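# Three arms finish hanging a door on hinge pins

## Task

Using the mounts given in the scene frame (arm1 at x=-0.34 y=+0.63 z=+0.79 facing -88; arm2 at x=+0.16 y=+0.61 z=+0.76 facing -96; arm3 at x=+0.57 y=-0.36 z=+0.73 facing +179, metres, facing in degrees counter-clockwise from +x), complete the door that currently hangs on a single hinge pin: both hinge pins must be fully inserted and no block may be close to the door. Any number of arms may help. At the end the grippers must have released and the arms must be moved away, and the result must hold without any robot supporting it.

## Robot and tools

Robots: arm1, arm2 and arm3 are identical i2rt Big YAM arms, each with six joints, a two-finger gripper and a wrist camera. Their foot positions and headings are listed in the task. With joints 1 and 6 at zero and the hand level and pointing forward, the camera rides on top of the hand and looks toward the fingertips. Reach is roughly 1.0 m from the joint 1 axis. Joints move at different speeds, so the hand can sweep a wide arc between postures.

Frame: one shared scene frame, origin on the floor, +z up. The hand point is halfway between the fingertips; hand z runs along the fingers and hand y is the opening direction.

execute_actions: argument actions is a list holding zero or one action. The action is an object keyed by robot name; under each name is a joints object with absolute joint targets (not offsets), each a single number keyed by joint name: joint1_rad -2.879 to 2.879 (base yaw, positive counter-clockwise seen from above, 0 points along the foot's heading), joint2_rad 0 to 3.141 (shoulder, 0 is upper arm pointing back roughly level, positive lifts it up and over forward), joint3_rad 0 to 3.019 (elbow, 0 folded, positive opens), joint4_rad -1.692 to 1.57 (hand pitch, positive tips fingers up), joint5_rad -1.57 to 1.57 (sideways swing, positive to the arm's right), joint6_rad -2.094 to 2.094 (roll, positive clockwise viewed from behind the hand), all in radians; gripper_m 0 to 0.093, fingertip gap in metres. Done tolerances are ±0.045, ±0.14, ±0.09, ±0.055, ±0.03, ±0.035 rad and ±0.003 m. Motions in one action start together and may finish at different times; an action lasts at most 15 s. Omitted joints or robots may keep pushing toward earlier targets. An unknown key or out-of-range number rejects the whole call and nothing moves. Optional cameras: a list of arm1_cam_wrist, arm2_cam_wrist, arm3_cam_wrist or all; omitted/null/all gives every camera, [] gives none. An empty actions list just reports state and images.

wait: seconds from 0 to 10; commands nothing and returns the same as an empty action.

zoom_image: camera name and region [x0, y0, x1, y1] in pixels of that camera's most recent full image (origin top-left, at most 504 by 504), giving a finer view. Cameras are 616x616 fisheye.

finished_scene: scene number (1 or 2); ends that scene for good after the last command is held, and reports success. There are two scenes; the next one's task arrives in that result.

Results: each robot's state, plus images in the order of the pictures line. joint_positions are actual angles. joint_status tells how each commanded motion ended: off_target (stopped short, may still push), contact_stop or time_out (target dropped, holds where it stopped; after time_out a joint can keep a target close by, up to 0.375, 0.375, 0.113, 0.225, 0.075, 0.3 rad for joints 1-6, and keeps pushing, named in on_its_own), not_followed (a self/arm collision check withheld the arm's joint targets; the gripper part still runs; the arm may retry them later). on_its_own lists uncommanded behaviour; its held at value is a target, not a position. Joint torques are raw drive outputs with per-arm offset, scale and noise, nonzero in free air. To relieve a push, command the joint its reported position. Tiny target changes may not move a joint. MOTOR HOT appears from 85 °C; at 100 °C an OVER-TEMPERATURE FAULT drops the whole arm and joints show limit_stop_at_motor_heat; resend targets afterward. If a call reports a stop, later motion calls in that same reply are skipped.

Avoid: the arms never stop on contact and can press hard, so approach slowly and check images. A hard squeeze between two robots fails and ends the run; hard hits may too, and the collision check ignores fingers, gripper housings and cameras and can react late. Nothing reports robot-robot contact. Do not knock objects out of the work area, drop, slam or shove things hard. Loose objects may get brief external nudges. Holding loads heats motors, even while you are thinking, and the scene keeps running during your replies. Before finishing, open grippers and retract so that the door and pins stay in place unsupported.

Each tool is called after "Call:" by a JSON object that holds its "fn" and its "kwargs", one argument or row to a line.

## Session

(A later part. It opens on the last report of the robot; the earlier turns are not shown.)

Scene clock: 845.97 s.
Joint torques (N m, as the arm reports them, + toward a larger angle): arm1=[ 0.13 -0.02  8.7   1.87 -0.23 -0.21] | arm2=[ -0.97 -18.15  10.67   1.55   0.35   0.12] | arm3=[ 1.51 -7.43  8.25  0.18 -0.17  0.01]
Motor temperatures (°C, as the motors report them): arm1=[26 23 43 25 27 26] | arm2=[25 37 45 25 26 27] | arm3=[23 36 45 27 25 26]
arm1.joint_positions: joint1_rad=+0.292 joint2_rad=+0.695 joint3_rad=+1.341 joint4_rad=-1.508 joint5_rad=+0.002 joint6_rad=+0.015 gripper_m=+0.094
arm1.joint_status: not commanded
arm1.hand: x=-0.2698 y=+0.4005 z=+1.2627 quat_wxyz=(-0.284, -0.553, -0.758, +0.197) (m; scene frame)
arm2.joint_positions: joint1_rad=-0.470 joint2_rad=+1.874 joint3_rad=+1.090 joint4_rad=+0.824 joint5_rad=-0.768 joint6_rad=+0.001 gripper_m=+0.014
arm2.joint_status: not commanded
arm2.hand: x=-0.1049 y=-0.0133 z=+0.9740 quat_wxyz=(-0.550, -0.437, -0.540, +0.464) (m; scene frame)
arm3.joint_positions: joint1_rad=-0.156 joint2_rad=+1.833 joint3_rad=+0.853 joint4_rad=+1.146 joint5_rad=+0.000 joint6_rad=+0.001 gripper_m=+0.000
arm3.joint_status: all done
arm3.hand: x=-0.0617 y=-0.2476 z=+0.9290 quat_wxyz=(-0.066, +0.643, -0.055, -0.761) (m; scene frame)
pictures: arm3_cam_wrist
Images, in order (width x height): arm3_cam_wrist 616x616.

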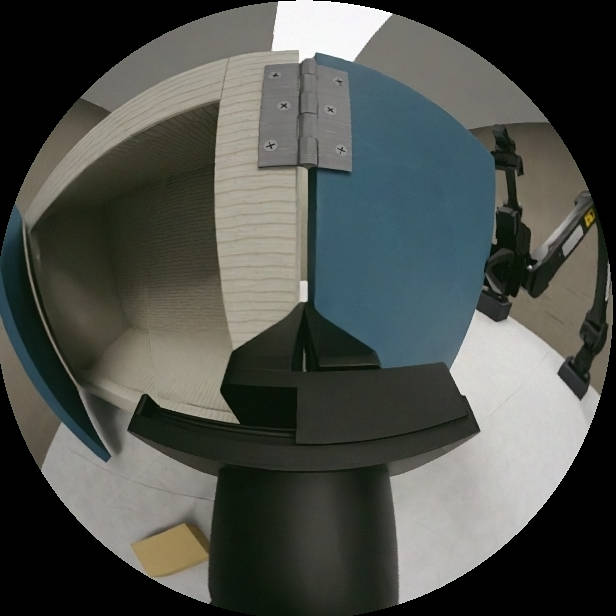

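Call:
{"fn": "execute_actions", "kwargs": {
  "actions": [
    {"arm3":{"joints":{"joint1_rad":-0.156,"joint2_rad":1.93,"joint3_rad":0.80,"joint4_rad":1.15}}}
  ],
  "cameras": []
}}

Call:
{"fn": "execute_actions", "kwargs": {
  "actions": [
    {"arm3":{"joints":{"joint2_rad":1.80,"joint3_rad":0.66}}}
  ],
  "cameras": ["arm3_cam_wrist"]
}}

Call:
{"fn": "zoom_image", "kwargs": {
  "camera": "arm3_cam_wrist",
  "region": [250,240,360,380]
}}

Scene clock: 850.97 s.
Joint torques (N m, as the arm reports them, + toward a larger angle): arm1=[ 0.26 -0.06  8.66  1.89 -0.24 -0.21] | arm2=[ -0.34 -18.12  10.63   1.5    0.39   0.1 ] | arm3=[ 0.27 -6.65  2.4   0.31 -0.17  0.03]
Motor temperatures (°C, as the motors report them): arm1=[26 23 43 25 27 26] | arm2=[25 37 45 25 26 27] | arm3=[23 35 45 27 25 26]
arm1.joint_positions: joint1_rad=+0.292 joint2_rad=+0.695 joint3_rad=+1.341 joint4_rad=-1.508 joint5_rad=+0.002 joint6_rad=+0.015 gripper_m=+0.094
arm1.joint_status: not commanded
arm1.hand: x=-0.2698 y=+0.4005 z=+1.2627 quat_wxyz=(-0.284, -0.553, -0.758, +0.197) (m; scene frame)
arm2.joint_positions: joint1_rad=-0.470 joint2_rad=+1.874 joint3_rad=+1.090 joint4_rad=+0.824 joint5_rad=-0.768 joint6_rad=+0.001 gripper_m=+0.014
arm2.joint_status: not commanded
arm2.hand: x=-0.1049 y=-0.0133 z=+0.9740 quat_wxyz=(-0.550, -0.437, -0.540, +0.464) (m; scene frame)
arm3.joint_positions: joint1_rad=-0.156 joint2_rad=+1.850 joint3_rad=+0.843 joint4_rad=+1.187 joint5_rad=+0.001 joint6_rad=+0.001 gripper_m=+0.000
arm3.joint_status: all done
arm3.hand: x=-0.0584 y=-0.2481 z=+0.9242 quat_wxyz=(-0.066, +0.638, -0.055, -0.765) (m; scene frame)
pictures: none
No camera images: the call's "cameras" was empty. Leave "cameras" out to get every camera's image.

Scene clock: 851.80 s.
Joint torques (N m, as the arm reports them, + toward a larger angle): arm1=[ 0.19  0.07  8.66  1.89 -0.24 -0.2 ] | arm2=[ -0.07 -17.81  10.76   1.49   0.37   0.11] | arm3=[  0.14 -12.2    5.78   1.58  -0.21   0.02]
Motor temperatures (°C, as the motors report them): arm1=[26 23 43 25 27 26] | arm2=[25 37 45 25 26 27] | arm3=[23 35 45 27 25 26]
arm1.joint_positions: joint1_rad=+0.292 joint2_rad=+0.695 joint3_rad=+1.341 joint4_rad=-1.508 joint5_rad=+0.002 joint6_rad=+0.015 gripper_m=+0.094
arm1.joint_status: not commanded
arm1.hand: x=-0.2698 y=+0.4005 z=+1.2627 quat_wxyz=(-0.284, -0.553, -0.758, +0.197) (m; scene frame)
arm2.joint_positions: joint1_rad=-0.470 joint2_rad=+1.874 joint3_rad=+1.090 joint4_rad=+0.824 joint5_rad=-0.768 joint6_rad=+0.001 gripper_m=+0.014
arm2.joint_status: not commanded
arm2.hand: x=-0.1049 y=-0.0133 z=+0.9740 quat_wxyz=(-0.550, -0.437, -0.540, +0.464) (m; scene frame)
arm3.joint_positions: joint1_rad=-0.156 joint2_rad=+1.818 joint3_rad=+0.652 joint4_rad=+1.156 joint5_rad=+0.001 joint6_rad=+0.001 gripper_m=+0.000
arm3.joint_status: all done
arm3.hand: x=+0.0018 y=-0.2583 z=+0.8540 quat_wxyz=(-0.061, +0.708, -0.061, -0.701) (m; scene frame)
pictures: arm3_cam_wrist
Images, in order (width x height): arm3_cam_wrist 616x616.

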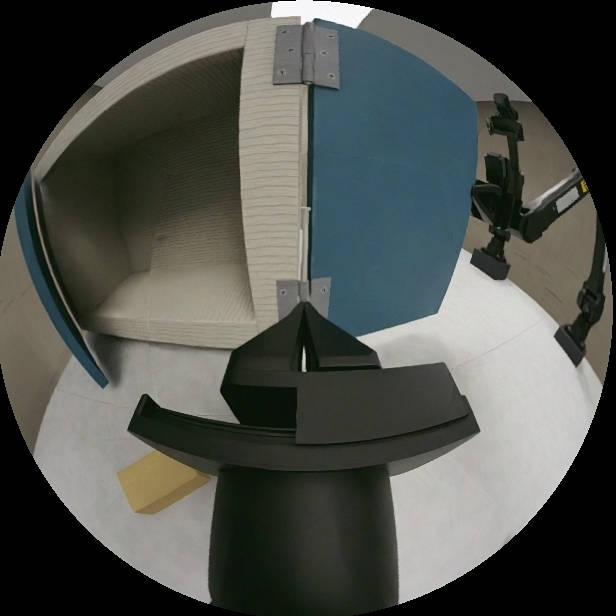

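Region (250, 240, 360, 380) of arm3_cam_wrist's 616x616 image, scaled by 3.600, with more detail than that image has; it fills the left 396 columns of this view, and the rest is white.

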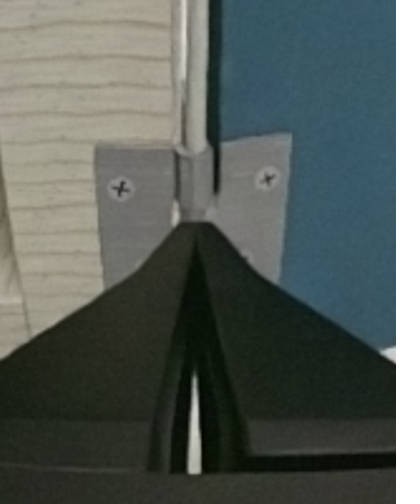

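Call:
{"fn": "execute_actions", "kwargs": {
  "actions": [
    {"arm3":{"joints":{"joint2_rad":1.66,"joint3_rad":0.70,"joint4_rad":1.0}}}
  ],
  "cameras": []
}}

Call:
{"fn": "execute_actions", "kwargs": {
  "actions": [
    {"arm3":{"joints":{"joint2_rad":1.74,"joint3_rad":0.87,"joint4_rad":1.03}}}
  ],
  "cameras": []
}}

Call:
{"fn": "execute_actions", "kwargs": {
  "actions": [
    {"arm3":{"joints":{"joint2_rad":1.87,"joint3_rad":0.85,"joint4_rad":1.08}}}
  ],
  "cameras": []
}}

Call:
{"fn": "execute_actions", "kwargs": {
  "actions": [
    {"arm2":{"joints":{"joint6_rad":0.1}}}
  ],
  "cameras": []
}}

Call:
{"fn": "execute_actions", "kwargs": {
  "actions": [
    {"arm2":{"joints":{"joint6_rad":-0.12}}}
  ],
  "cameras": ["arm3_cam_wrist"]
}}

Scene clock: 873.03 s.
Joint torques (N m, as the arm reports them, + toward a larger angle): arm1=[ 0.07  0.03  8.63  1.9  -0.23 -0.21] | arm2=[ -0.19 -18.    10.67   1.5    0.39   0.11] | arm3=[  0.1  -10.09   8.85   1.48  -0.17   0.03]
Motor temperatures (°C, as the motors report them): arm1=[26 23 43 25 27 26] | arm2=[25 37 45 25 26 27] | arm3=[23 36 44 27 25 26]
arm1.joint_positions: joint1_rad=+0.292 joint2_rad=+0.695 joint3_rad=+1.341 joint4_rad=-1.508 joint5_rad=+0.002 joint6_rad=+0.015 gripper_m=+0.094
arm1.joint_status: not commanded
arm1.hand: x=-0.2698 y=+0.4005 z=+1.2627 quat_wxyz=(-0.284, -0.553, -0.758, +0.197) (m; scene frame)
arm2.joint_positions: joint1_rad=-0.470 joint2_rad=+1.874 joint3_rad=+1.090 joint4_rad=+0.824 joint5_rad=-0.768 joint6_rad=+0.001 gripper_m=+0.014
arm2.joint_status: not commanded
arm2.hand: x=-0.1049 y=-0.0133 z=+0.9740 quat_wxyz=(-0.550, -0.437, -0.540, +0.464) (m; scene frame)
arm3.joint_positions: joint1_rad=-0.156 joint2_rad=+1.659 joint3_rad=+0.671 joint4_rad=+1.010 joint5_rad=+0.001 joint6_rad=+0.001 gripper_m=+0.000
arm3.joint_status: all done
arm3.hand: x=-0.0004 y=-0.2580 z=+0.9152 quat_wxyz=(-0.062, +0.697, -0.060, -0.712) (m; scene frame)
pictures: none
No camera images: the call's "cameras" was empty. Leave "cameras" out to get every camera's image.

Scene clock: 873.93 s.
Joint torques (N m, as the arm reports them, + toward a larger angle): arm1=[ 0.16 -0.05  8.67  1.88 -0.23 -0.21] | arm2=[ -0.2  -18.24  10.78   1.52   0.35   0.11] | arm3=[ -0.09 -11.79   9.59   2.25  -0.2    0.04]
Motor temperatures (°C, as the motors report them): arm1=[26 23 43 25 27 26] | arm2=[25 37 45 25 26 27] | arm3=[23 36 44 27 25 26]
arm1.joint_positions: joint1_rad=+0.292 joint2_rad=+0.695 joint3_rad=+1.341 joint4_rad=-1.508 joint5_rad=+0.002 joint6_rad=+0.015 gripper_m=+0.094
arm1.joint_status: not commanded
arm1.hand: x=-0.2698 y=+0.4005 z=+1.2627 quat_wxyz=(-0.284, -0.553, -0.758, +0.197) (m; scene frame)
arm2.joint_positions: joint1_rad=-0.470 joint2_rad=+1.874 joint3_rad=+1.090 joint4_rad=+0.824 joint5_rad=-0.768 joint6_rad=+0.001 gripper_m=+0.014
arm2.joint_status: not commanded
arm2.hand: x=-0.1049 y=-0.0133 z=+0.9740 quat_wxyz=(-0.550, -0.437, -0.540, +0.464) (m; scene frame)
arm3.joint_positions: joint1_rad=-0.156 joint2_rad=+1.736 joint3_rad=+0.838 joint4_rad=+1.013 joint5_rad=+0.001 joint6_rad=+0.001 gripper_m=+0.000
arm3.joint_status: all done
arm3.hand: x=-0.0543 y=-0.2487 z=+0.9488 quat_wxyz=(-0.064, +0.663, -0.057, -0.744) (m; scene frame)
pictures: none
No camera images: the call's "cameras" was empty. Leave "cameras" out to get every camera's image.

Scene clock: 874.63 s.
Joint torques (N m, as the arm reports them, + toward a larger angle): arm1=[ 0.24 -0.06  8.7   1.87 -0.23 -0.2 ] | arm2=[ -0.61 -17.74  10.79   1.46   0.35   0.1 ] | arm3=[ 0.4  -8.43  7.05  1.08 -0.18  0.05]
Motor temperatures (°C, as the motors report them): arm1=[26 23 43 25 27 26] | arm2=[25 37 45 25 26 27] | arm3=[23 36 44 27 25 26]
arm1.joint_positions: joint1_rad=+0.292 joint2_rad=+0.695 joint3_rad=+1.341 joint4_rad=-1.508 joint5_rad=+0.002 joint6_rad=+0.015 gripper_m=+0.094
arm1.joint_status: not commanded
arm1.hand: x=-0.2698 y=+0.4005 z=+1.2627 quat_wxyz=(-0.284, -0.553, -0.758, +0.197) (m; scene frame)
arm2.joint_positions: joint1_rad=-0.470 joint2_rad=+1.874 joint3_rad=+1.090 joint4_rad=+0.823 joint5_rad=-0.768 joint6_rad=+0.001 gripper_m=+0.014
arm2.joint_status: not commanded
arm2.hand: x=-0.1049 y=-0.0133 z=+0.9738 quat_wxyz=(-0.550, -0.437, -0.540, +0.464) (m; scene frame)
arm3.joint_positions: joint1_rad=-0.156 joint2_rad=+1.814 joint3_rad=+0.845 joint4_rad=+1.098 joint5_rad=+0.001 joint6_rad=+0.001 gripper_m=+0.000
arm3.joint_status: all done
arm3.hand: x=-0.0596 y=-0.2478 z=+0.9249 quat_wxyz=(-0.065, +0.658, -0.057, -0.748) (m; scene frame)
pictures: none
No camera images: the call's "cameras" was empty. Leave "cameras" out to get every camera's image.

Scene clock: 876.47 s.
Joint torques (N m, as the arm reports them, + toward a larger angle): arm1=[ 0.18 -0.12  8.67  1.83 -0.23 -0.21] | arm2=[ -0.5  -18.02  10.67   1.53   0.36   0.83] | arm3=[ 0.22 -8.09  6.92  1.13 -0.2   0.01]
Motor temperatures (°C, as the motors report them): arm1=[26 23 43 25 27 26] | arm2=[25 37 45 25 26 27] | arm3=[23 36 44 27 25 26]
arm1.joint_positions: joint1_rad=+0.292 joint2_rad=+0.695 joint3_rad=+1.341 joint4_rad=-1.508 joint5_rad=+0.002 joint6_rad=+0.015 gripper_m=+0.094
arm1.joint_status: not commanded
arm1.hand: x=-0.2698 y=+0.4005 z=+1.2627 quat_wxyz=(-0.284, -0.553, -0.758, +0.197) (m; scene frame)
arm2.joint_positions: joint1_rad=-0.470 joint2_rad=+1.874 joint3_rad=+1.090 joint4_rad=+0.823 joint5_rad=-0.768 joint6_rad=+0.040 gripper_m=+0.014
arm2.joint_status: joint6_rad time_out (moved +0.039 of +0.099)
arm2.on_its_own: joint6_rad reads +0.040 and still pushes toward +0.100 since a time_out
arm2.hand: x=-0.1049 y=-0.0133 z=+0.9738 quat_wxyz=(-0.559, -0.448, -0.531, +0.453) (m; scene frame)
arm3.joint_positions: joint1_rad=-0.156 joint2_rad=+1.814 joint3_rad=+0.845 joint4_rad=+1.098 joint5_rad=+0.001 joint6_rad=+0.001 gripper_m=+0.000
arm3.joint_status: not commanded
arm3.hand: x=-0.0596 y=-0.2478 z=+0.9249 quat_wxyz=(-0.065, +0.658, -0.057, -0.748) (m; scene frame)
pictures: none
No camera images: the call's "cameras" was empty. Leave "cameras" out to get every camera's image.

not run: a stop came earlier in this reply.

Call:
{"fn": "execute_actions", "kwargs": {
  "actions": [
    {"arm2":{"joints":{"joint6_rad":0.0}}}
  ],
  "cameras": ["arm3_cam_wrist","arm2_cam_wrist"]
}}

Call:
{"fn": "zoom_image", "kwargs": {
  "camera": "arm2_cam_wrist",
  "region": [190,200,310,340]
}}

Scene clock: 882.77 s.
Joint torques (N m, as the arm reports them, + toward a larger angle): arm1=[ 0.09  0.14  8.66  1.89 -0.23 -0.21] | arm2=[  0.03 -17.91  10.68   1.6    0.35   0.08] | arm3=[ 0.01 -8.03  6.94  1.09 -0.16  0.03]
Motor temperatures (°C, as the motors report them): arm1=[26 23 43 25 27 26] | arm2=[25 38 45 25 26 27] | arm3=[23 35 44 27 25 26]
arm1.joint_positions: joint1_rad=+0.292 joint2_rad=+0.695 joint3_rad=+1.341 joint4_rad=-1.508 joint5_rad=+0.002 joint6_rad=+0.015 gripper_m=+0.094
arm1.joint_status: not commanded
arm1.hand: x=-0.2698 y=+0.4005 z=+1.2627 quat_wxyz=(-0.284, -0.553, -0.758, +0.197) (m; scene frame)
arm2.joint_positions: joint1_rad=-0.470 joint2_rad=+1.874 joint3_rad=+1.090 joint4_rad=+0.823 joint5_rad=-0.768 joint6_rad=+0.003 gripper_m=+0.014
arm2.joint_status: all done
arm2.hand: x=-0.1049 y=-0.0133 z=+0.9738 quat_wxyz=(-0.550, -0.438, -0.539, +0.464) (m; scene frame)
arm3.joint_positions: joint1_rad=-0.156 joint2_rad=+1.814 joint3_rad=+0.845 joint4_rad=+1.098 joint5_rad=+0.001 joint6_rad=+0.001 gripper_m=+0.000
arm3.joint_status: not commanded
arm3.hand: x=-0.0596 y=-0.2478 z=+0.9249 quat_wxyz=(-0.065, +0.658, -0.057, -0.748) (m; scene frame)
pictures: arm2_cam_wrist, arm3_cam_wrist
Images, in order (width x height): arm2_cam_wrist 616x616, arm3_cam_wrist 616x616.

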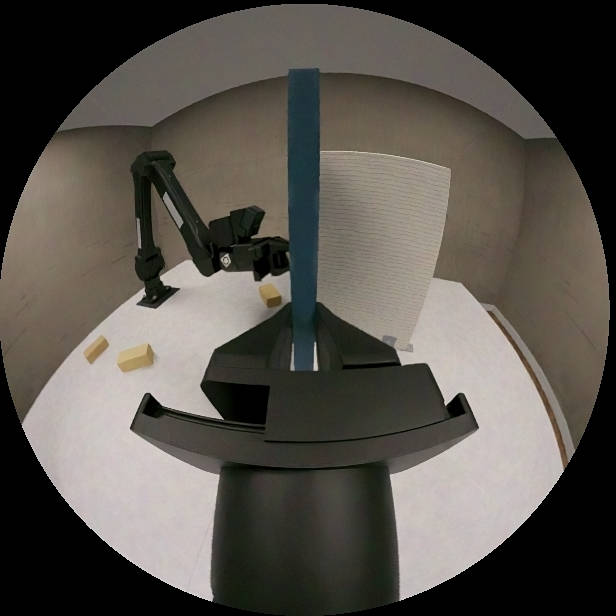

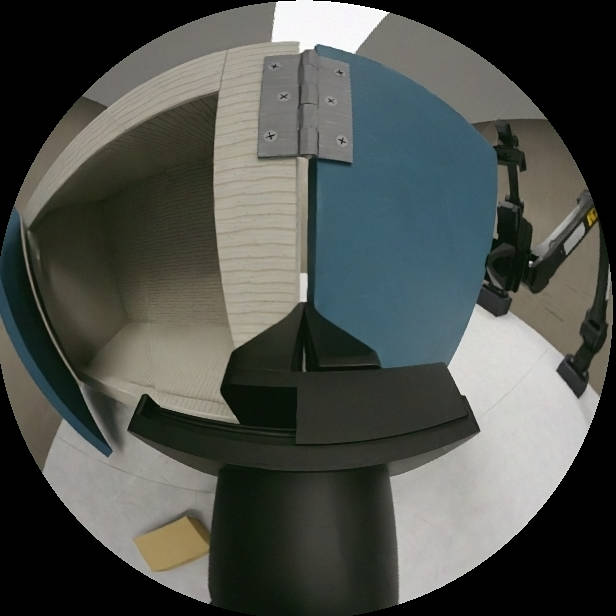

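Region (190, 200, 310, 340) of arm2_cam_wrist's 616x616 image, scaled by 3.600, with more detail than that image has; it fills the left 432 columns of this view, and the rest is white.

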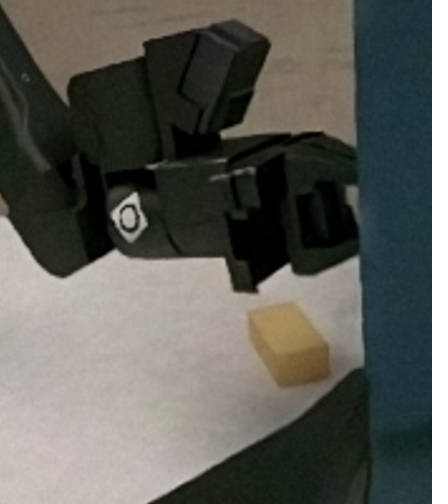

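Call:
{"fn": "execute_actions", "kwargs": {
  "actions": [
    {"arm2":{"joints":{"joint2_rad":1.77}},"arm3":{"joints":{"joint2_rad":1.90,"joint3_rad":0.82,"joint4_rad":1.08}}}
  ],
  "cameras": []
}}

Call:
{"fn": "execute_actions", "kwargs": {
  "actions": [
    {"arm2":{"joints":{"joint2_rad":1.93,"joint4_rad":0.85}}}
  ],
  "cameras": []
}}

Call:
{"fn": "execute_actions", "kwargs": {
  "actions": [
    {"arm2":{"joints":{"joint2_rad":1.86,"joint4_rad":0.82,"joint1_rad":-0.42}}}
  ],
  "cameras": []
}}

Call:
{"fn": "execute_actions", "kwargs": {
  "actions": [
    {"arm2":{"joints":{"joint1_rad":-0.38}}}
  ],
  "cameras": ["arm3_cam_wrist"]
}}

Scene clock: 898.37 s.
Joint torques (N m, as the arm reports them, + toward a larger angle): arm1=[ 0.01  0.07  8.64  1.86 -0.24 -0.21] | arm2=[ -1.05 -22.42  11.15   2.2    0.11   0.09] | arm3=[ 0.08 -6.59  4.34  0.56 -0.19  0.02]
Motor temperatures (°C, as the motors report them): arm1=[26 23 43 25 27 26] | arm2=[25 38 45 25 26 27] | arm3=[23 35 44 26 25 26]
arm1.joint_positions: joint1_rad=+0.292 joint2_rad=+0.695 joint3_rad=+1.341 joint4_rad=-1.508 joint5_rad=+0.002 joint6_rad=+0.015 gripper_m=+0.094
arm1.joint_status: not commanded
arm1.hand: x=-0.2698 y=+0.4005 z=+1.2627 quat_wxyz=(-0.284, -0.553, -0.758, +0.197) (m; scene frame)
arm2.joint_positions: joint1_rad=-0.466 joint2_rad=+1.862 joint3_rad=+1.084 joint4_rad=+0.805 joint5_rad=-0.763 joint6_rad=-0.003 gripper_m=+0.014
arm2.joint_status: all done
arm2.hand: x=-0.1014 y=-0.0127 z=+0.9752 quat_wxyz=(-0.548, -0.441, -0.541, +0.461) (m; scene frame)
arm3.joint_positions: joint1_rad=-0.156 joint2_rad=+1.822 joint3_rad=+0.844 joint4_rad=+1.114 joint5_rad=+0.001 joint6_rad=+0.001 gripper_m=+0.000
arm3.joint_status: all done
arm3.hand: x=-0.0594 y=-0.2478 z=+0.9237 quat_wxyz=(-0.065, +0.655, -0.057, -0.751) (m; scene frame)
pictures: none
No camera images: the call's "cameras" was empty. Leave "cameras" out to get every camera's image.

Scene clock: 899.17 s.
Joint torques (N m, as the arm reports them, + toward a larger angle): arm1=[ 0.3  -0.18  8.66  1.86 -0.24 -0.21] | arm2=[ -0.56 -11.98  11.14   2.02   0.15   0.17] | arm3=[-0.15 -6.45  4.44  0.56 -0.14  0.04]
Motor temperatures (°C, as the motors report them): arm1=[26 23 43 25 27 26] | arm2=[25 38 45 25 26 27] | arm3=[23 35 44 26 25 26]
arm1.joint_positions: joint1_rad=+0.292 joint2_rad=+0.695 joint3_rad=+1.341 joint4_rad=-1.508 joint5_rad=+0.002 joint6_rad=+0.015 gripper_m=+0.094
arm1.joint_status: not commanded
arm1.hand: x=-0.2698 y=+0.4005 z=+1.2627 quat_wxyz=(-0.284, -0.553, -0.758, +0.197) (m; scene frame)
arm2.joint_positions: joint1_rad=-0.467 joint2_rad=+1.883 joint3_rad=+1.084 joint4_rad=+0.840 joint5_rad=-0.763 joint6_rad=-0.003 gripper_m=+0.014
arm2.joint_status: all done
arm2.hand: x=-0.1030 y=-0.0135 z=+0.9689 quat_wxyz=(-0.548, -0.436, -0.540, +0.467) (m; scene frame)
arm3.joint_positions: joint1_rad=-0.156 joint2_rad=+1.822 joint3_rad=+0.843 joint4_rad=+1.115 joint5_rad=+0.000 joint6_rad=+0.001 gripper_m=+0.000
arm3.joint_status: not commanded
arm3.hand: x=-0.0593 y=-0.2480 z=+0.9237 quat_wxyz=(-0.065, +0.655, -0.056, -0.751) (m; scene frame)
pictures: none
No camera images: the call's "cameras" was empty. Leave "cameras" out to get every camera's image.

Scene clock: 899.77 s.
Joint torques (N m, as the arm reports them, + toward a larger angle): arm1=[ 0.1  -0.02  8.67  1.91 -0.23 -0.21] | arm2=[  3.31 -16.89  11.08   1.06   0.12   0.12] | arm3=[ 0.17 -6.82  4.44  0.55 -0.16  0.03]
Motor temperatures (°C, as the motors report them): arm1=[26 23 43 25 27 26] | arm2=[25 38 45 25 26 27] | arm3=[23 35 44 26 25 26]
arm1.joint_positions: joint1_rad=+0.292 joint2_rad=+0.695 joint3_rad=+1.341 joint4_rad=-1.508 joint5_rad=+0.002 joint6_rad=+0.015 gripper_m=+0.094
arm1.joint_status: not commanded
arm1.hand: x=-0.2698 y=+0.4005 z=+1.2627 quat_wxyz=(-0.284, -0.553, -0.758, +0.197) (m; scene frame)
arm2.joint_positions: joint1_rad=-0.464 joint2_rad=+1.879 joint3_rad=+1.084 joint4_rad=+0.837 joint5_rad=-0.763 joint6_rad=-0.003 gripper_m=+0.014
arm2.joint_status: all done
arm2.hand: x=-0.1012 y=-0.0139 z=+0.9707 quat_wxyz=(-0.549, -0.435, -0.540, +0.466) (m; scene frame)
arm3.joint_positions: joint1_rad=-0.156 joint2_rad=+1.822 joint3_rad=+0.843 joint4_rad=+1.115 joint5_rad=+0.000 joint6_rad=+0.001 gripper_m=+0.000
arm3.joint_status: not commanded
arm3.hand: x=-0.0593 y=-0.2480 z=+0.9237 quat_wxyz=(-0.065, +0.655, -0.056, -0.751) (m; scene frame)
pictures: none
No camera images: the call's "cameras" was empty. Leave "cameras" out to get every camera's image.

Scene clock: 901.40 s.
Joint torques (N m, as the arm reports them, + toward a larger angle): arm1=[ 0.09 -0.07  8.66  1.89 -0.23 -0.2 ] | arm2=[  6.33 -17.23  11.11   1.05   0.16   0.14] | arm3=[ 0.11 -6.55  4.46  0.44 -0.17  0.03]
Motor temperatures (°C, as the motors report them): arm1=[26 23 43 25 27 26] | arm2=[25 38 45 25 26 27] | arm3=[23 34 44 26 25 26]
arm1.joint_positions: joint1_rad=+0.292 joint2_rad=+0.695 joint3_rad=+1.341 joint4_rad=-1.508 joint5_rad=+0.002 joint6_rad=+0.015 gripper_m=+0.094
arm1.joint_status: not commanded
arm1.hand: x=-0.2698 y=+0.4005 z=+1.2627 quat_wxyz=(-0.284, -0.553, -0.758, +0.197) (m; scene frame)
arm2.joint_positions: joint1_rad=-0.462 joint2_rad=+1.878 joint3_rad=+1.084 joint4_rad=+0.837 joint5_rad=-0.763 joint6_rad=-0.003 gripper_m=+0.014
arm2.joint_status: joint1_rad time_out (moved +0.002 of +0.084)
arm2.on_its_own: joint1_rad reads -0.462 and still pushes toward -0.380 since a time_out
arm2.hand: x=-0.0997 y=-0.0145 z=+0.9712 quat_wxyz=(-0.550, -0.434, -0.541, +0.466) (m; scene frame)
arm3.joint_positions: joint1_rad=-0.156 joint2_rad=+1.822 joint3_rad=+0.843 joint4_rad=+1.115 joint5_rad=+0.000 joint6_rad=+0.001 gripper_m=+0.000
arm3.joint_status: not commanded
arm3.hand: x=-0.0593 y=-0.2480 z=+0.9237 quat_wxyz=(-0.065, +0.655, -0.056, -0.751) (m; scene frame)
pictures: arm3_cam_wrist
Images, in order (width x height): arm3_cam_wrist 616x616.

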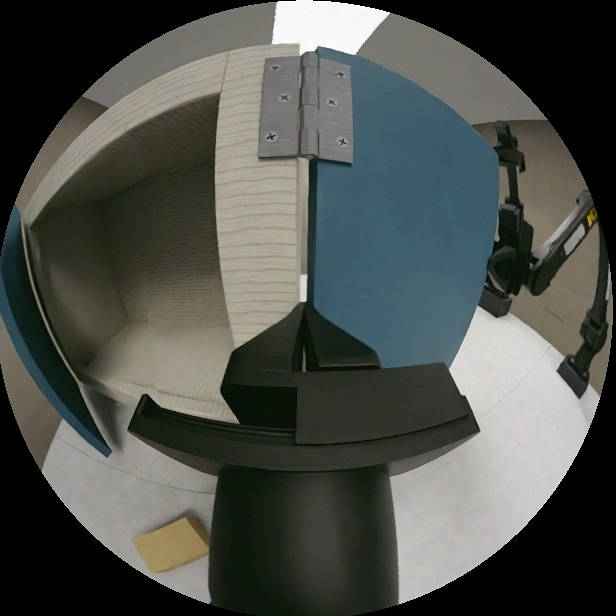

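Call:
{"fn": "execute_actions", "kwargs": {
  "actions": [
    {"arm3":{"joints":{"joint2_rad":1.72,"joint3_rad":0.72,"joint4_rad":1.0}},"arm2":{"joints":{"joint1_rad":-0.463}}}
  ]
}}

Scene clock: 918.60 s.
Joint torques (N m, as the arm reports them, + toward a larger angle): arm1=[ 0.16 -0.04  8.64  1.89 -0.24 -0.21] | arm2=[ -0.39 -16.88  11.15   1.1    0.13   0.17] | arm3=[  0.51 -12.43   6.57   1.36  -0.09   0.02]
Motor temperatures (°C, as the motors report them): arm1=[26 23 43 25 27 26] | arm2=[25 37 45 25 26 27] | arm3=[23 34 42 26 25 26]
arm1.joint_positions: joint1_rad=+0.292 joint2_rad=+0.695 joint3_rad=+1.341 joint4_rad=-1.508 joint5_rad=+0.002 joint6_rad=+0.015 gripper_m=+0.094
arm1.joint_status: not commanded
arm1.hand: x=-0.2698 y=+0.4005 z=+1.2627 quat_wxyz=(-0.284, -0.553, -0.758, +0.197) (m; scene frame)
arm2.joint_positions: joint1_rad=-0.465 joint2_rad=+1.878 joint3_rad=+1.084 joint4_rad=+0.833 joint5_rad=-0.763 joint6_rad=-0.003 gripper_m=+0.014
arm2.joint_status: all done
arm2.hand: x=-0.1016 y=-0.0137 z=+0.9705 quat_wxyz=(-0.549, -0.436, -0.540, +0.465) (m; scene frame)
arm3.joint_positions: joint1_rad=-0.156 joint2_rad=+1.738 joint3_rad=+0.715 joint4_rad=+1.009 joint5_rad=-0.001 joint6_rad=+0.001 gripper_m=+0.000
arm3.joint_status: all done
arm3.hand: x=-0.0181 y=-0.2553 z=+0.8902 quat_wxyz=(-0.060, +0.709, -0.061, -0.700) (m; scene frame)
pictures: arm1_cam_wrist, arm2_cam_wrist, arm3_cam_wrist
Images, in order (width x height): arm1_cam_wrist 616x616, arm2_cam_wrist 616x616, arm3_cam_wrist 616x616.

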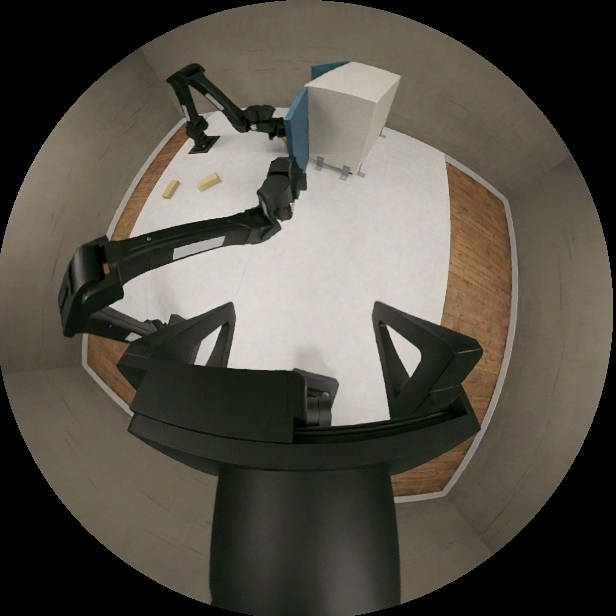

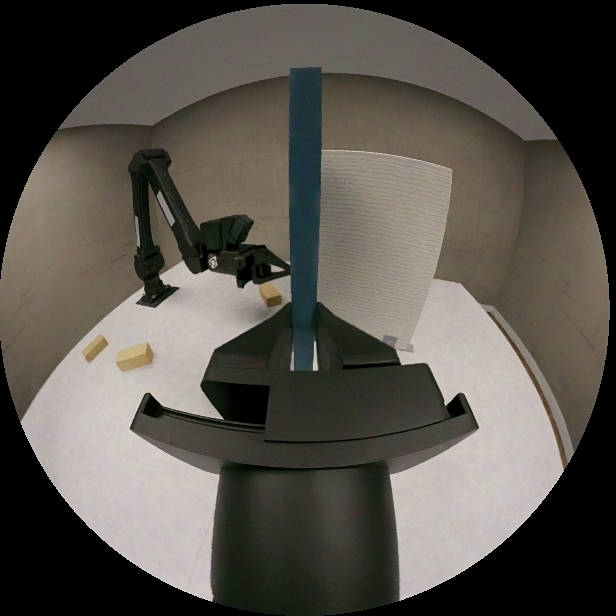

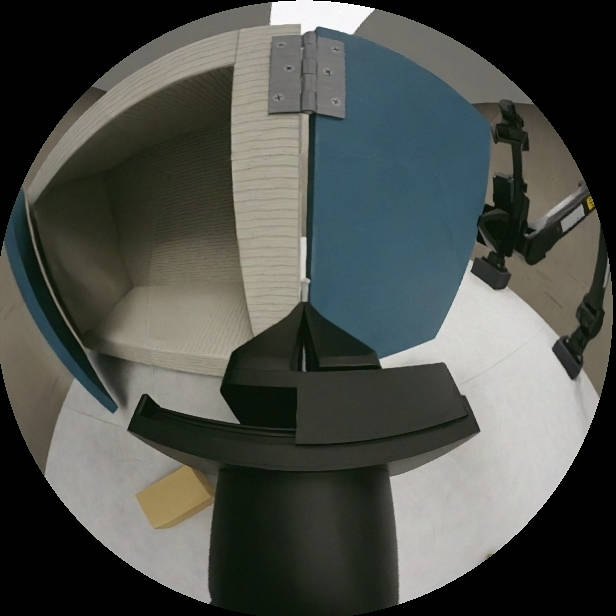

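Call:
{"fn": "execute_actions", "kwargs": {
  "actions": [
    {"arm3":{"joints":{"joint2_rad":1.6,"joint3_rad":0.6,"joint4_rad":1.15}}}
  ],
  "cameras": ["arm3_cam_wrist"]
}}

Call:
{"fn": "zoom_image", "kwargs": {
  "camera": "arm3_cam_wrist",
  "region": [230,200,390,400]
}}

Scene clock: 922.90 s.
Joint torques (N m, as the arm reports them, + toward a larger angle): arm1=[-0.01  0.03  8.64  1.86 -0.23 -0.21] | arm2=[ -0.1  -16.52  11.1    1.07   0.15   0.14] | arm3=[ 0.03 -9.99  6.02  2.47 -0.11  0.05]
Motor temperatures (°C, as the motors report them): arm1=[26 23 43 25 27 26] | arm2=[25 37 45 25 26 27] | arm3=[23 35 43 26 25 26]
arm1.joint_positions: joint1_rad=+0.292 joint2_rad=+0.695 joint3_rad=+1.341 joint4_rad=-1.508 joint5_rad=+0.002 joint6_rad=+0.015 gripper_m=+0.094
arm1.joint_status: not commanded
arm1.hand: x=-0.2698 y=+0.4005 z=+1.2627 quat_wxyz=(-0.284, -0.553, -0.758, +0.197) (m; scene frame)
arm2.joint_positions: joint1_rad=-0.465 joint2_rad=+1.878 joint3_rad=+1.084 joint4_rad=+0.833 joint5_rad=-0.763 joint6_rad=-0.003 gripper_m=+0.014
arm2.joint_status: not commanded
arm2.hand: x=-0.1016 y=-0.0137 z=+0.9705 quat_wxyz=(-0.549, -0.436, -0.540, +0.465) (m; scene frame)
arm3.joint_positions: joint1_rad=-0.156 joint2_rad=+1.603 joint3_rad=+0.602 joint4_rad=+1.132 joint5_rad=-0.001 joint6_rad=+0.001 gripper_m=+0.000
arm3.joint_status: all done
arm3.hand: x=+0.0261 y=-0.2630 z=+0.9443 quat_wxyz=(-0.064, +0.657, -0.056, -0.749) (m; scene frame)
pictures: arm3_cam_wrist
Images, in order (width x height): arm3_cam_wrist 616x616.

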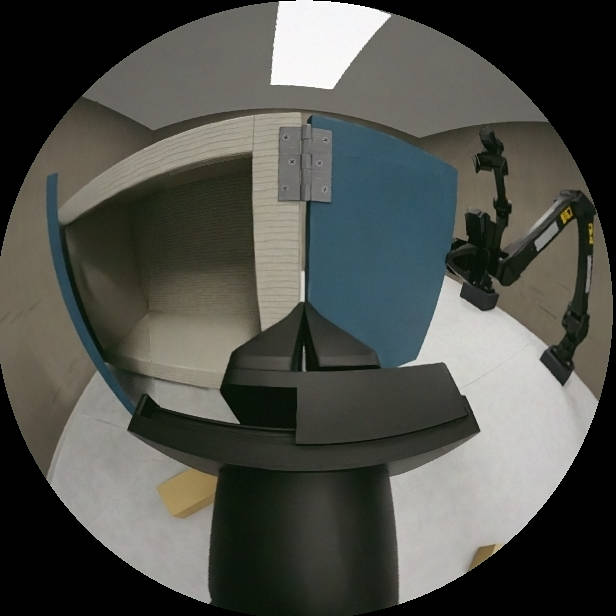

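Region (230, 200, 390, 400) of arm3_cam_wrist's 616x616 image, scaled by 2.520, with more detail than that image has; it fills the left 403 columns of this view, and the rest is white.

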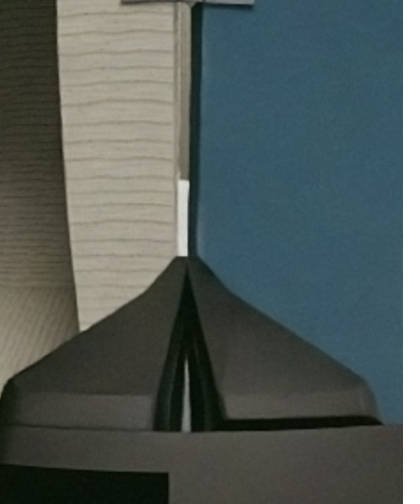

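Call:
{"fn": "execute_actions", "kwargs": {
  "actions": [
    {"arm3":{"joints":{"joint2_rad":1.62,"joint3_rad":0.52,"joint4_rad":1.1,"gripper_m":0.09}}}
  ],
  "cameras": ["arm3_cam_wrist"]
}}

Call:
{"fn": "zoom_image", "kwargs": {
  "camera": "arm3_cam_wrist",
  "region": [230,230,390,430]
}}

Scene clock: 928.80 s.
Joint torques (N m, as the arm reports them, + toward a larger angle): arm1=[ 0.1  -0.07  8.67  1.87 -0.24 -0.21] | arm2=[  0.24 -16.85  11.12   1.07   0.13   0.14] | arm3=[ 0.27 -7.43  5.87  1.46 -0.09  0.05]
Motor temperatures (°C, as the motors report them): arm1=[26 23 43 25 27 26] | arm2=[25 37 45 25 26 27] | arm3=[23 35 43 27 25 26]
arm1.joint_positions: joint1_rad=+0.292 joint2_rad=+0.695 joint3_rad=+1.341 joint4_rad=-1.508 joint5_rad=+0.002 joint6_rad=+0.015 gripper_m=+0.094
arm1.joint_status: not commanded
arm1.hand: x=-0.2698 y=+0.4005 z=+1.2627 quat_wxyz=(-0.284, -0.553, -0.758, +0.197) (m; scene frame)
arm2.joint_positions: joint1_rad=-0.465 joint2_rad=+1.878 joint3_rad=+1.084 joint4_rad=+0.833 joint5_rad=-0.763 joint6_rad=-0.003 gripper_m=+0.014
arm2.joint_status: not commanded
arm2.hand: x=-0.1016 y=-0.0137 z=+0.9705 quat_wxyz=(-0.549, -0.436, -0.540, +0.465) (m; scene frame)
arm3.joint_positions: joint1_rad=-0.156 joint2_rad=+1.609 joint3_rad=+0.517 joint4_rad=+1.108 joint5_rad=-0.001 joint6_rad=+0.001 gripper_m=+0.090
arm3.joint_status: all done
arm3.hand: x=+0.0515 y=-0.2674 z=+0.8981 quat_wxyz=(-0.061, +0.699, -0.060, -0.710) (m; scene frame)
pictures: arm3_cam_wrist
Images, in order (width x height): arm3_cam_wrist 616x616.

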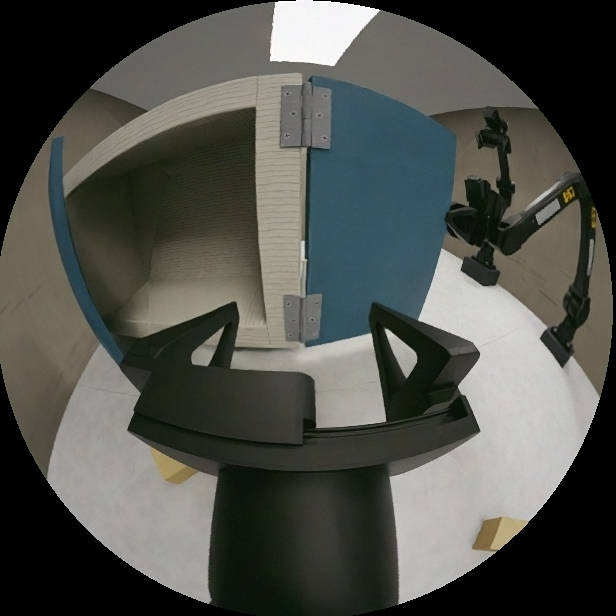

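Region (230, 230, 390, 430) of arm3_cam_wrist's 616x616 image, scaled by 2.520, with more detail than that image has; it fills the left 403 columns of this view, and the rest is white.

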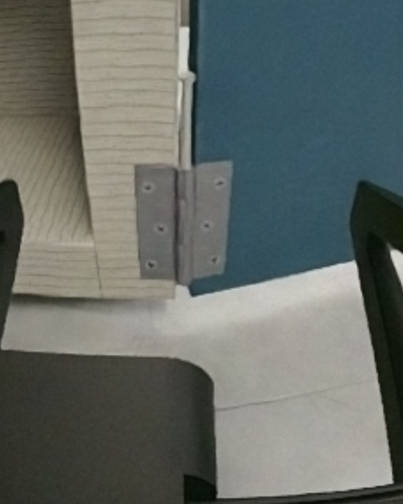

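Call:
{"fn": "execute_actions", "kwargs": {
  "actions": [
    {"arm2":{"joints":{"gripper_m":0.04}}}
  ],
  "cameras": ["arm3_cam_wrist"]
}}

Call:
{"fn": "zoom_image", "kwargs": {
  "camera": "arm3_cam_wrist",
  "region": [260,240,350,350]
}}

Scene clock: 937.87 s.
Joint torques (N m, as the arm reports them, + toward a larger angle): arm1=[ 0.26 -0.01  8.65  1.9  -0.23 -0.2 ] | arm2=[  0.42 -16.77  11.34   1.18   0.15   0.15] | arm3=[ 0.05 -8.13  5.83  1.43 -0.09  0.02]
Motor temperatures (°C, as the motors report them): arm1=[26 23 43 25 27 26] | arm2=[25 37 45 25 26 27] | arm3=[23 34 43 27 25 26]
arm1.joint_positions: joint1_rad=+0.292 joint2_rad=+0.695 joint3_rad=+1.341 joint4_rad=-1.508 joint5_rad=+0.002 joint6_rad=+0.015 gripper_m=+0.094
arm1.joint_status: not commanded
arm1.hand: x=-0.2698 y=+0.4005 z=+1.2627 quat_wxyz=(-0.284, -0.553, -0.758, +0.197) (m; scene frame)
arm2.joint_positions: joint1_rad=-0.465 joint2_rad=+1.874 joint3_rad=+1.084 joint4_rad=+0.833 joint5_rad=-0.763 joint6_rad=-0.003 gripper_m=+0.040
arm2.joint_status: all done
arm2.hand: x=-0.1015 y=-0.0134 z=+0.9732 quat_wxyz=(-0.549, -0.435, -0.540, +0.467) (m; scene frame)
arm3.joint_positions: joint1_rad=-0.156 joint2_rad=+1.609 joint3_rad=+0.517 joint4_rad=+1.108 joint5_rad=-0.001 joint6_rad=+0.001 gripper_m=+0.090
arm3.joint_status: not commanded
arm3.hand: x=+0.0515 y=-0.2674 z=+0.8981 quat_wxyz=(-0.061, +0.699, -0.060, -0.710) (m; scene frame)
pictures: arm3_cam_wrist
Images, in order (width x height): arm3_cam_wrist 616x616.

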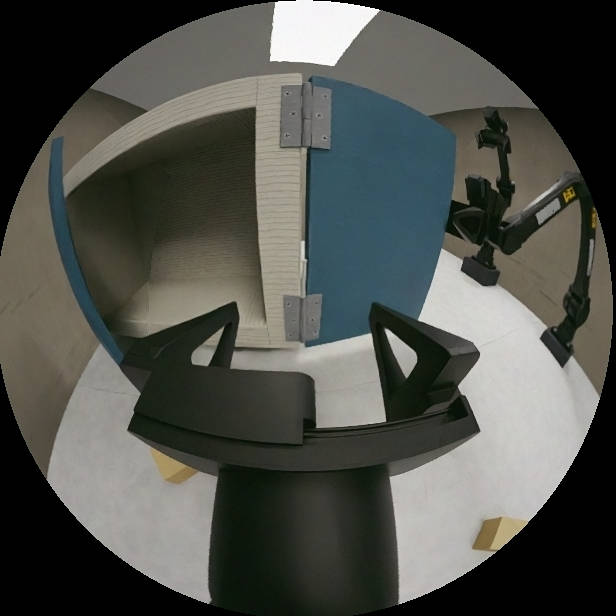

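Region (260, 240, 350, 350) of arm3_cam_wrist's 616x616 image, scaled by 4.582, with more detail than that image has; it fills the left 412 columns of this view, and the rest is white.

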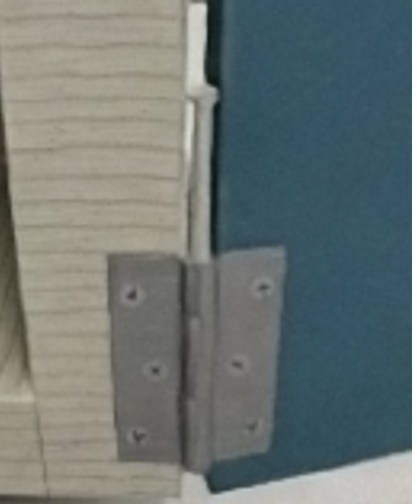

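Call:
{"fn": "execute_actions", "kwargs": {
  "actions": [
    {"arm3":{"joints":{"joint2_rad":1.4,"joint3_rad":0.8,"joint4_rad":0.4,"gripper_m":0.0}}}
  ],
  "cameras": []
}}

Call:
{"fn": "execute_actions", "kwargs": {
  "actions": [
    {"arm3":{"joints":{"joint2_rad":1.5,"joint3_rad":0.92,"joint4_rad":0.36}}}
  ],
  "cameras": ["arm3_cam_wrist"]
}}

Scene clock: 953.67 s.
Joint torques (N m, as the arm reports them, + toward a larger angle): arm1=[ 0.06  0.13  8.67  1.88 -0.23 -0.21] | arm2=[ -0.2  -16.21  11.08   1.06   0.13   0.14] | arm3=[-0.01 -8.36 10.05  1.46 -0.11  0.06]
Motor temperatures (°C, as the motors report them): arm1=[26 23 43 25 27 26] | arm2=[25 37 45 25 26 27] | arm3=[23 34 43 27 25 26]
arm1.joint_positions: joint1_rad=+0.292 joint2_rad=+0.695 joint3_rad=+1.341 joint4_rad=-1.508 joint5_rad=+0.002 joint6_rad=+0.015 gripper_m=+0.094
arm1.joint_status: not commanded
arm1.hand: x=-0.2698 y=+0.4005 z=+1.2627 quat_wxyz=(-0.284, -0.553, -0.758, +0.197) (m; scene frame)
arm2.joint_positions: joint1_rad=-0.465 joint2_rad=+1.874 joint3_rad=+1.084 joint4_rad=+0.833 joint5_rad=-0.763 joint6_rad=-0.003 gripper_m=+0.040
arm2.joint_status: not commanded
arm2.hand: x=-0.1015 y=-0.0134 z=+0.9732 quat_wxyz=(-0.549, -0.435, -0.540, +0.467) (m; scene frame)
arm3.joint_positions: joint1_rad=-0.156 joint2_rad=+1.391 joint3_rad=+0.785 joint4_rad=+0.410 joint5_rad=-0.001 joint6_rad=+0.001 gripper_m=+0.000
arm3.joint_status: all done
arm3.hand: x=+0.0024 y=-0.2590 z=+0.9766 quat_wxyz=(-0.054, +0.770, -0.066, -0.632) (m; scene frame)
pictures: none
No camera images: the call's "cameras" was empty. Leave "cameras" out to get every camera's image.

Scene clock: 954.43 s.
Joint torques (N m, as the arm reports them, + toward a larger angle): arm1=[ 0.01 -0.02  8.7   1.9  -0.22 -0.21] | arm2=[ -0.28 -16.21  11.14   1.1    0.14   0.14] | arm3=[  0.34 -10.31  12.86   1.46  -0.08   0.04]
Motor temperatures (°C, as the motors report them): arm1=[26 23 43 25 27 26] | arm2=[25 37 45 25 26 27] | arm3=[23 34 43 27 25 26]
arm1.joint_positions: joint1_rad=+0.292 joint2_rad=+0.695 joint3_rad=+1.341 joint4_rad=-1.508 joint5_rad=+0.002 joint6_rad=+0.015 gripper_m=+0.094
arm1.joint_status: not commanded
arm1.hand: x=-0.2698 y=+0.4005 z=+1.2627 quat_wxyz=(-0.284, -0.553, -0.758, +0.197) (m; scene frame)
arm2.joint_positions: joint1_rad=-0.465 joint2_rad=+1.874 joint3_rad=+1.084 joint4_rad=+0.833 joint5_rad=-0.763 joint6_rad=-0.003 gripper_m=+0.040
arm2.joint_status: not commanded
arm2.hand: x=-0.1015 y=-0.0134 z=+0.9732 quat_wxyz=(-0.549, -0.435, -0.540, +0.467) (m; scene frame)
arm3.joint_positions: joint1_rad=-0.156 joint2_rad=+1.499 joint3_rad=+0.869 joint4_rad=+0.369 joint5_rad=-0.001 joint6_rad=+0.001 gripper_m=+0.000
arm3.joint_status: all done
arm3.hand: x=-0.0299 y=-0.2533 z=+0.9512 quat_wxyz=(-0.052, +0.790, -0.068, -0.607) (m; scene frame)
pictures: arm3_cam_wrist
Images, in order (width x height): arm3_cam_wrist 616x616.

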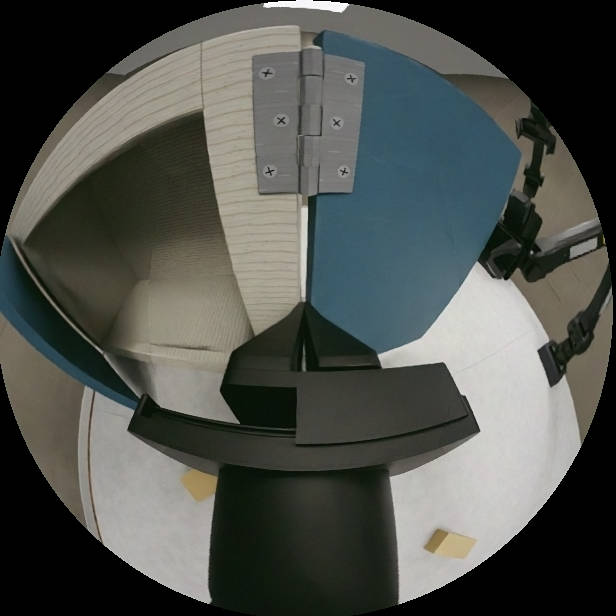

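Call:
{"fn": "execute_actions", "kwargs": {
  "actions": [
    {"arm3":{"joints":{"joint2_rad":1.53,"joint3_rad":1.0,"joint4_rad":0.33}}}
  ],
  "cameras": []
}}

Call:
{"fn": "execute_actions", "kwargs": {
  "actions": [
    {"arm3":{"joints":{"joint2_rad":1.62}}}
  ],
  "cameras": ["arm3_cam_wrist"]
}}

Scene clock: 959.57 s.
Joint torques (N m, as the arm reports them, + toward a larger angle): arm1=[ 0.13 -0.05  8.68  1.87 -0.23 -0.21] | arm2=[ -0.24 -16.65  11.23   1.23   0.16   0.12] | arm3=[  0.28 -10.08  12.7    1.39  -0.12   0.02]
Motor temperatures (°C, as the motors report them): arm1=[26 23 43 25 27 26] | arm2=[25 37 45 25 26 27] | arm3=[23 34 46 27 25 26]
arm1.joint_positions: joint1_rad=+0.292 joint2_rad=+0.695 joint3_rad=+1.341 joint4_rad=-1.508 joint5_rad=+0.002 joint6_rad=+0.015 gripper_m=+0.094
arm1.joint_status: not commanded
arm1.hand: x=-0.2698 y=+0.4005 z=+1.2627 quat_wxyz=(-0.284, -0.553, -0.758, +0.197) (m; scene frame)
arm2.joint_positions: joint1_rad=-0.465 joint2_rad=+1.874 joint3_rad=+1.084 joint4_rad=+0.833 joint5_rad=-0.763 joint6_rad=-0.003 gripper_m=+0.040
arm2.joint_status: not commanded
arm2.hand: x=-0.1015 y=-0.0134 z=+0.9732 quat_wxyz=(-0.549, -0.435, -0.540, +0.467) (m; scene frame)
arm3.joint_positions: joint1_rad=-0.156 joint2_rad=+1.520 joint3_rad=+0.957 joint4_rad=+0.339 joint5_rad=-0.001 joint6_rad=+0.001 gripper_m=+0.000
arm3.joint_status: all done
arm3.hand: x=-0.0540 y=-0.2492 z=+0.9806 quat_wxyz=(-0.053, +0.779, -0.067, -0.621) (m; scene frame)
pictures: none
No camera images: the call's "cameras" was empty. Leave "cameras" out to get every camera's image.

Scene clock: 960.27 s.
Joint torques (N m, as the arm reports them, + toward a larger angle): arm1=[ 0.1  -0.06  8.62  1.86 -0.23 -0.21] | arm2=[  0.19 -16.61  11.22   1.07   0.29   0.14] | arm3=[ 0.07 -7.34 12.28  1.34 -0.13  0.01]
Motor temperatures (°C, as the motors report them): arm1=[26 23 43 25 27 26] | arm2=[25 37 45 25 26 27] | arm3=[23 34 46 27 25 26]
arm1.joint_positions: joint1_rad=+0.292 joint2_rad=+0.695 joint3_rad=+1.341 joint4_rad=-1.508 joint5_rad=+0.002 joint6_rad=+0.015 gripper_m=+0.094
arm1.joint_status: not commanded
arm1.hand: x=-0.2698 y=+0.4005 z=+1.2627 quat_wxyz=(-0.284, -0.553, -0.758, +0.197) (m; scene frame)
arm2.joint_positions: joint1_rad=-0.464 joint2_rad=+1.874 joint3_rad=+1.084 joint4_rad=+0.833 joint5_rad=-0.766 joint6_rad=-0.003 gripper_m=+0.040
arm2.joint_status: not commanded
arm2.hand: x=-0.1003 y=-0.0136 z=+0.9732 quat_wxyz=(-0.550, -0.434, -0.541, +0.465) (m; scene frame)
arm3.joint_positions: joint1_rad=-0.156 joint2_rad=+1.564 joint3_rad=+0.958 joint4_rad=+0.342 joint5_rad=+0.000 joint6_rad=+0.001 gripper_m=+0.000
arm3.joint_status: all done
arm3.hand: x=-0.0592 y=-0.2481 z=+0.9547 quat_wxyz=(-0.052, +0.791, -0.068, -0.606) (m; scene frame)
pictures: arm3_cam_wrist
Images, in order (width x height): arm3_cam_wrist 616x616.

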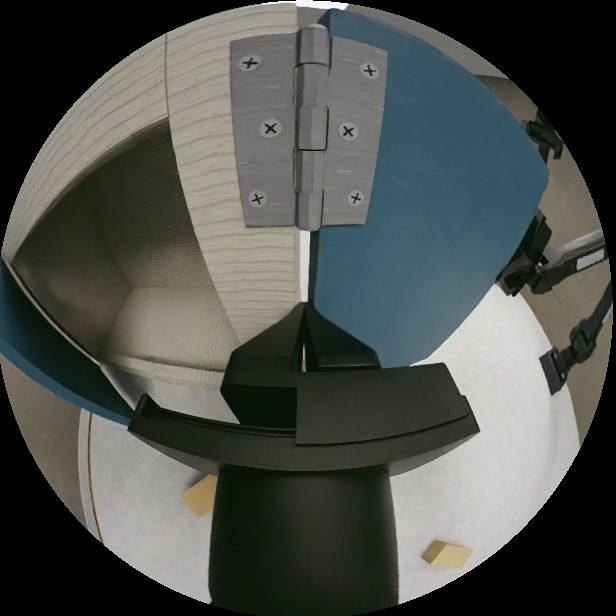

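Call:
{"fn": "execute_actions", "kwargs": {
  "actions": [
    {"arm3":{"joints":{"joint2_rad":1.66,"joint3_rad":0.93}}}
  ],
  "cameras": ["arm3_cam_wrist","arm2_cam_wrist"]
}}

Scene clock: 964.50 s.
Joint torques (N m, as the arm reports them, + toward a larger angle): arm1=[ 0.27  0.08  8.63  1.9  -0.23 -0.2 ] | arm2=[ -0.26 -16.06  11.24   1.1    0.23   0.16] | arm3=[ 0.03 -5.02  6.52  0.94 -0.15  0.04]
Motor temperatures (°C, as the motors report them): arm1=[26 23 43 25 27 26] | arm2=[25 37 45 25 26 27] | arm3=[23 34 47 27 25 26]
arm1.joint_positions: joint1_rad=+0.292 joint2_rad=+0.695 joint3_rad=+1.341 joint4_rad=-1.508 joint5_rad=+0.002 joint6_rad=+0.015 gripper_m=+0.094
arm1.joint_status: not commanded
arm1.hand: x=-0.2698 y=+0.4005 z=+1.2627 quat_wxyz=(-0.284, -0.553, -0.758, +0.197) (m; scene frame)
arm2.joint_positions: joint1_rad=-0.464 joint2_rad=+1.874 joint3_rad=+1.084 joint4_rad=+0.833 joint5_rad=-0.766 joint6_rad=-0.003 gripper_m=+0.040
arm2.joint_status: not commanded
arm2.hand: x=-0.1003 y=-0.0136 z=+0.9732 quat_wxyz=(-0.550, -0.434, -0.541, +0.465) (m; scene frame)
arm3.joint_positions: joint1_rad=-0.156 joint2_rad=+1.570 joint3_rad=+0.955 joint4_rad=+0.353 joint5_rad=+0.000 joint6_rad=+0.001 gripper_m=+0.000
arm3.joint_status: all done
arm3.hand: x=-0.0595 y=-0.2480 z=+0.9519 quat_wxyz=(-0.052, +0.791, -0.068, -0.606) (m; scene frame)
pictures: arm2_cam_wrist, arm3_cam_wrist
Images, in order (width x height): arm2_cam_wrist 616x616, arm3_cam_wrist 616x616.

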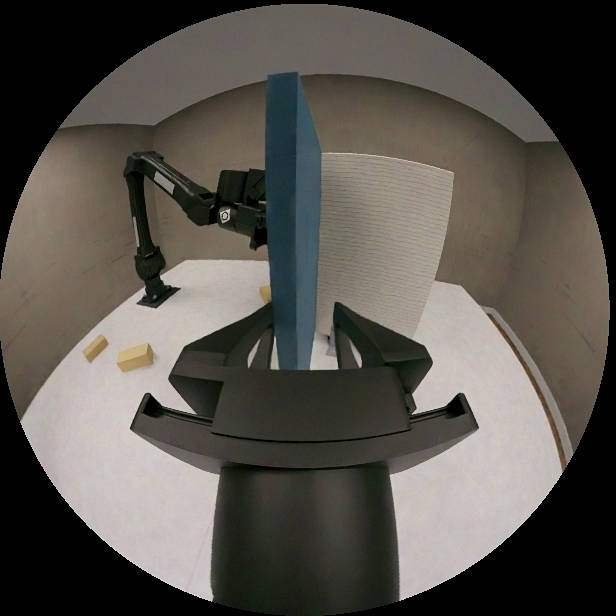

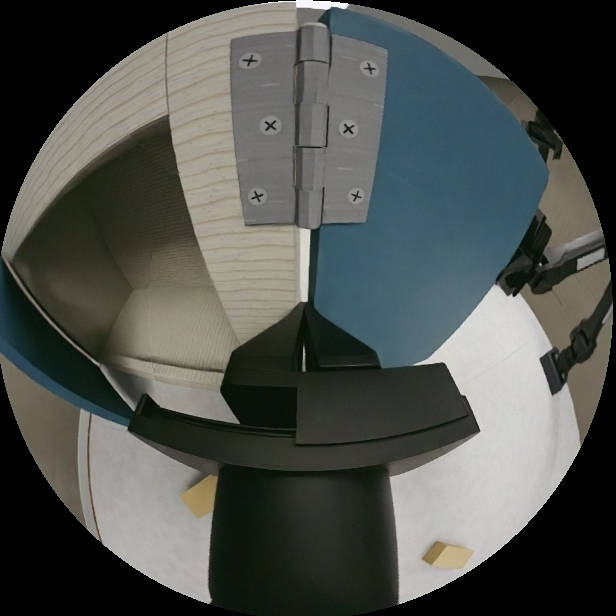

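Call:
{"fn": "execute_actions", "kwargs": {
  "actions": [
    {"arm2":{"joints":{"gripper_m":0.09,"joint1_rad":-0.42}}}
  ],
  "cameras": ["arm2_cam_wrist"]
}}

Scene clock: 969.47 s.
Joint torques (N m, as the arm reports them, + toward a larger angle): arm1=[ 0.02 -0.19  8.64  1.87 -0.23 -0.22] | arm2=[ -0.67 -16.46  11.2    0.99   0.21   0.13] | arm3=[ 0.08 -6.7   6.62  0.99 -0.27  0.03]
Motor temperatures (°C, as the motors report them): arm1=[26 23 43 25 27 26] | arm2=[25 37 45 25 26 27] | arm3=[23 34 46 27 25 26]
arm1.joint_positions: joint1_rad=+0.292 joint2_rad=+0.695 joint3_rad=+1.341 joint4_rad=-1.508 joint5_rad=+0.002 joint6_rad=+0.015 gripper_m=+0.094
arm1.joint_status: not commanded
arm1.hand: x=-0.2698 y=+0.4005 z=+1.2627 quat_wxyz=(-0.284, -0.553, -0.758, +0.197) (m; scene frame)
arm2.joint_positions: joint1_rad=-0.420 joint2_rad=+1.874 joint3_rad=+1.084 joint4_rad=+0.833 joint5_rad=-0.765 joint6_rad=-0.003 gripper_m=+0.090
arm2.joint_status: all done
arm2.hand: x=-0.0728 y=-0.0246 z=+0.9734 quat_wxyz=(-0.560, -0.422, -0.550, +0.454) (m; scene frame)
arm3.joint_positions: joint1_rad=-0.156 joint2_rad=+1.595 joint3_rad=+0.953 joint4_rad=+0.353 joint5_rad=+0.003 joint6_rad=+0.001 gripper_m=+0.000
arm3.joint_status: not commanded
arm3.hand: x=-0.0612 y=-0.2472 z=+0.9353 quat_wxyz=(-0.052, +0.799, -0.070, -0.595) (m; scene frame)
pictures: arm2_cam_wrist
Images, in order (width x height): arm2_cam_wrist 616x616.

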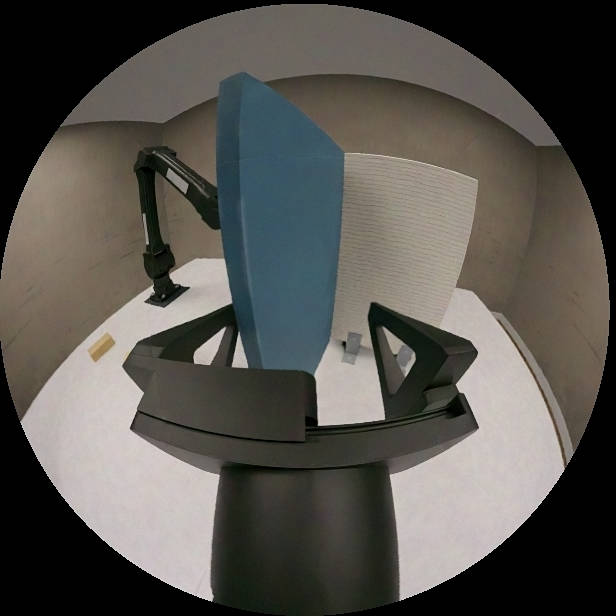

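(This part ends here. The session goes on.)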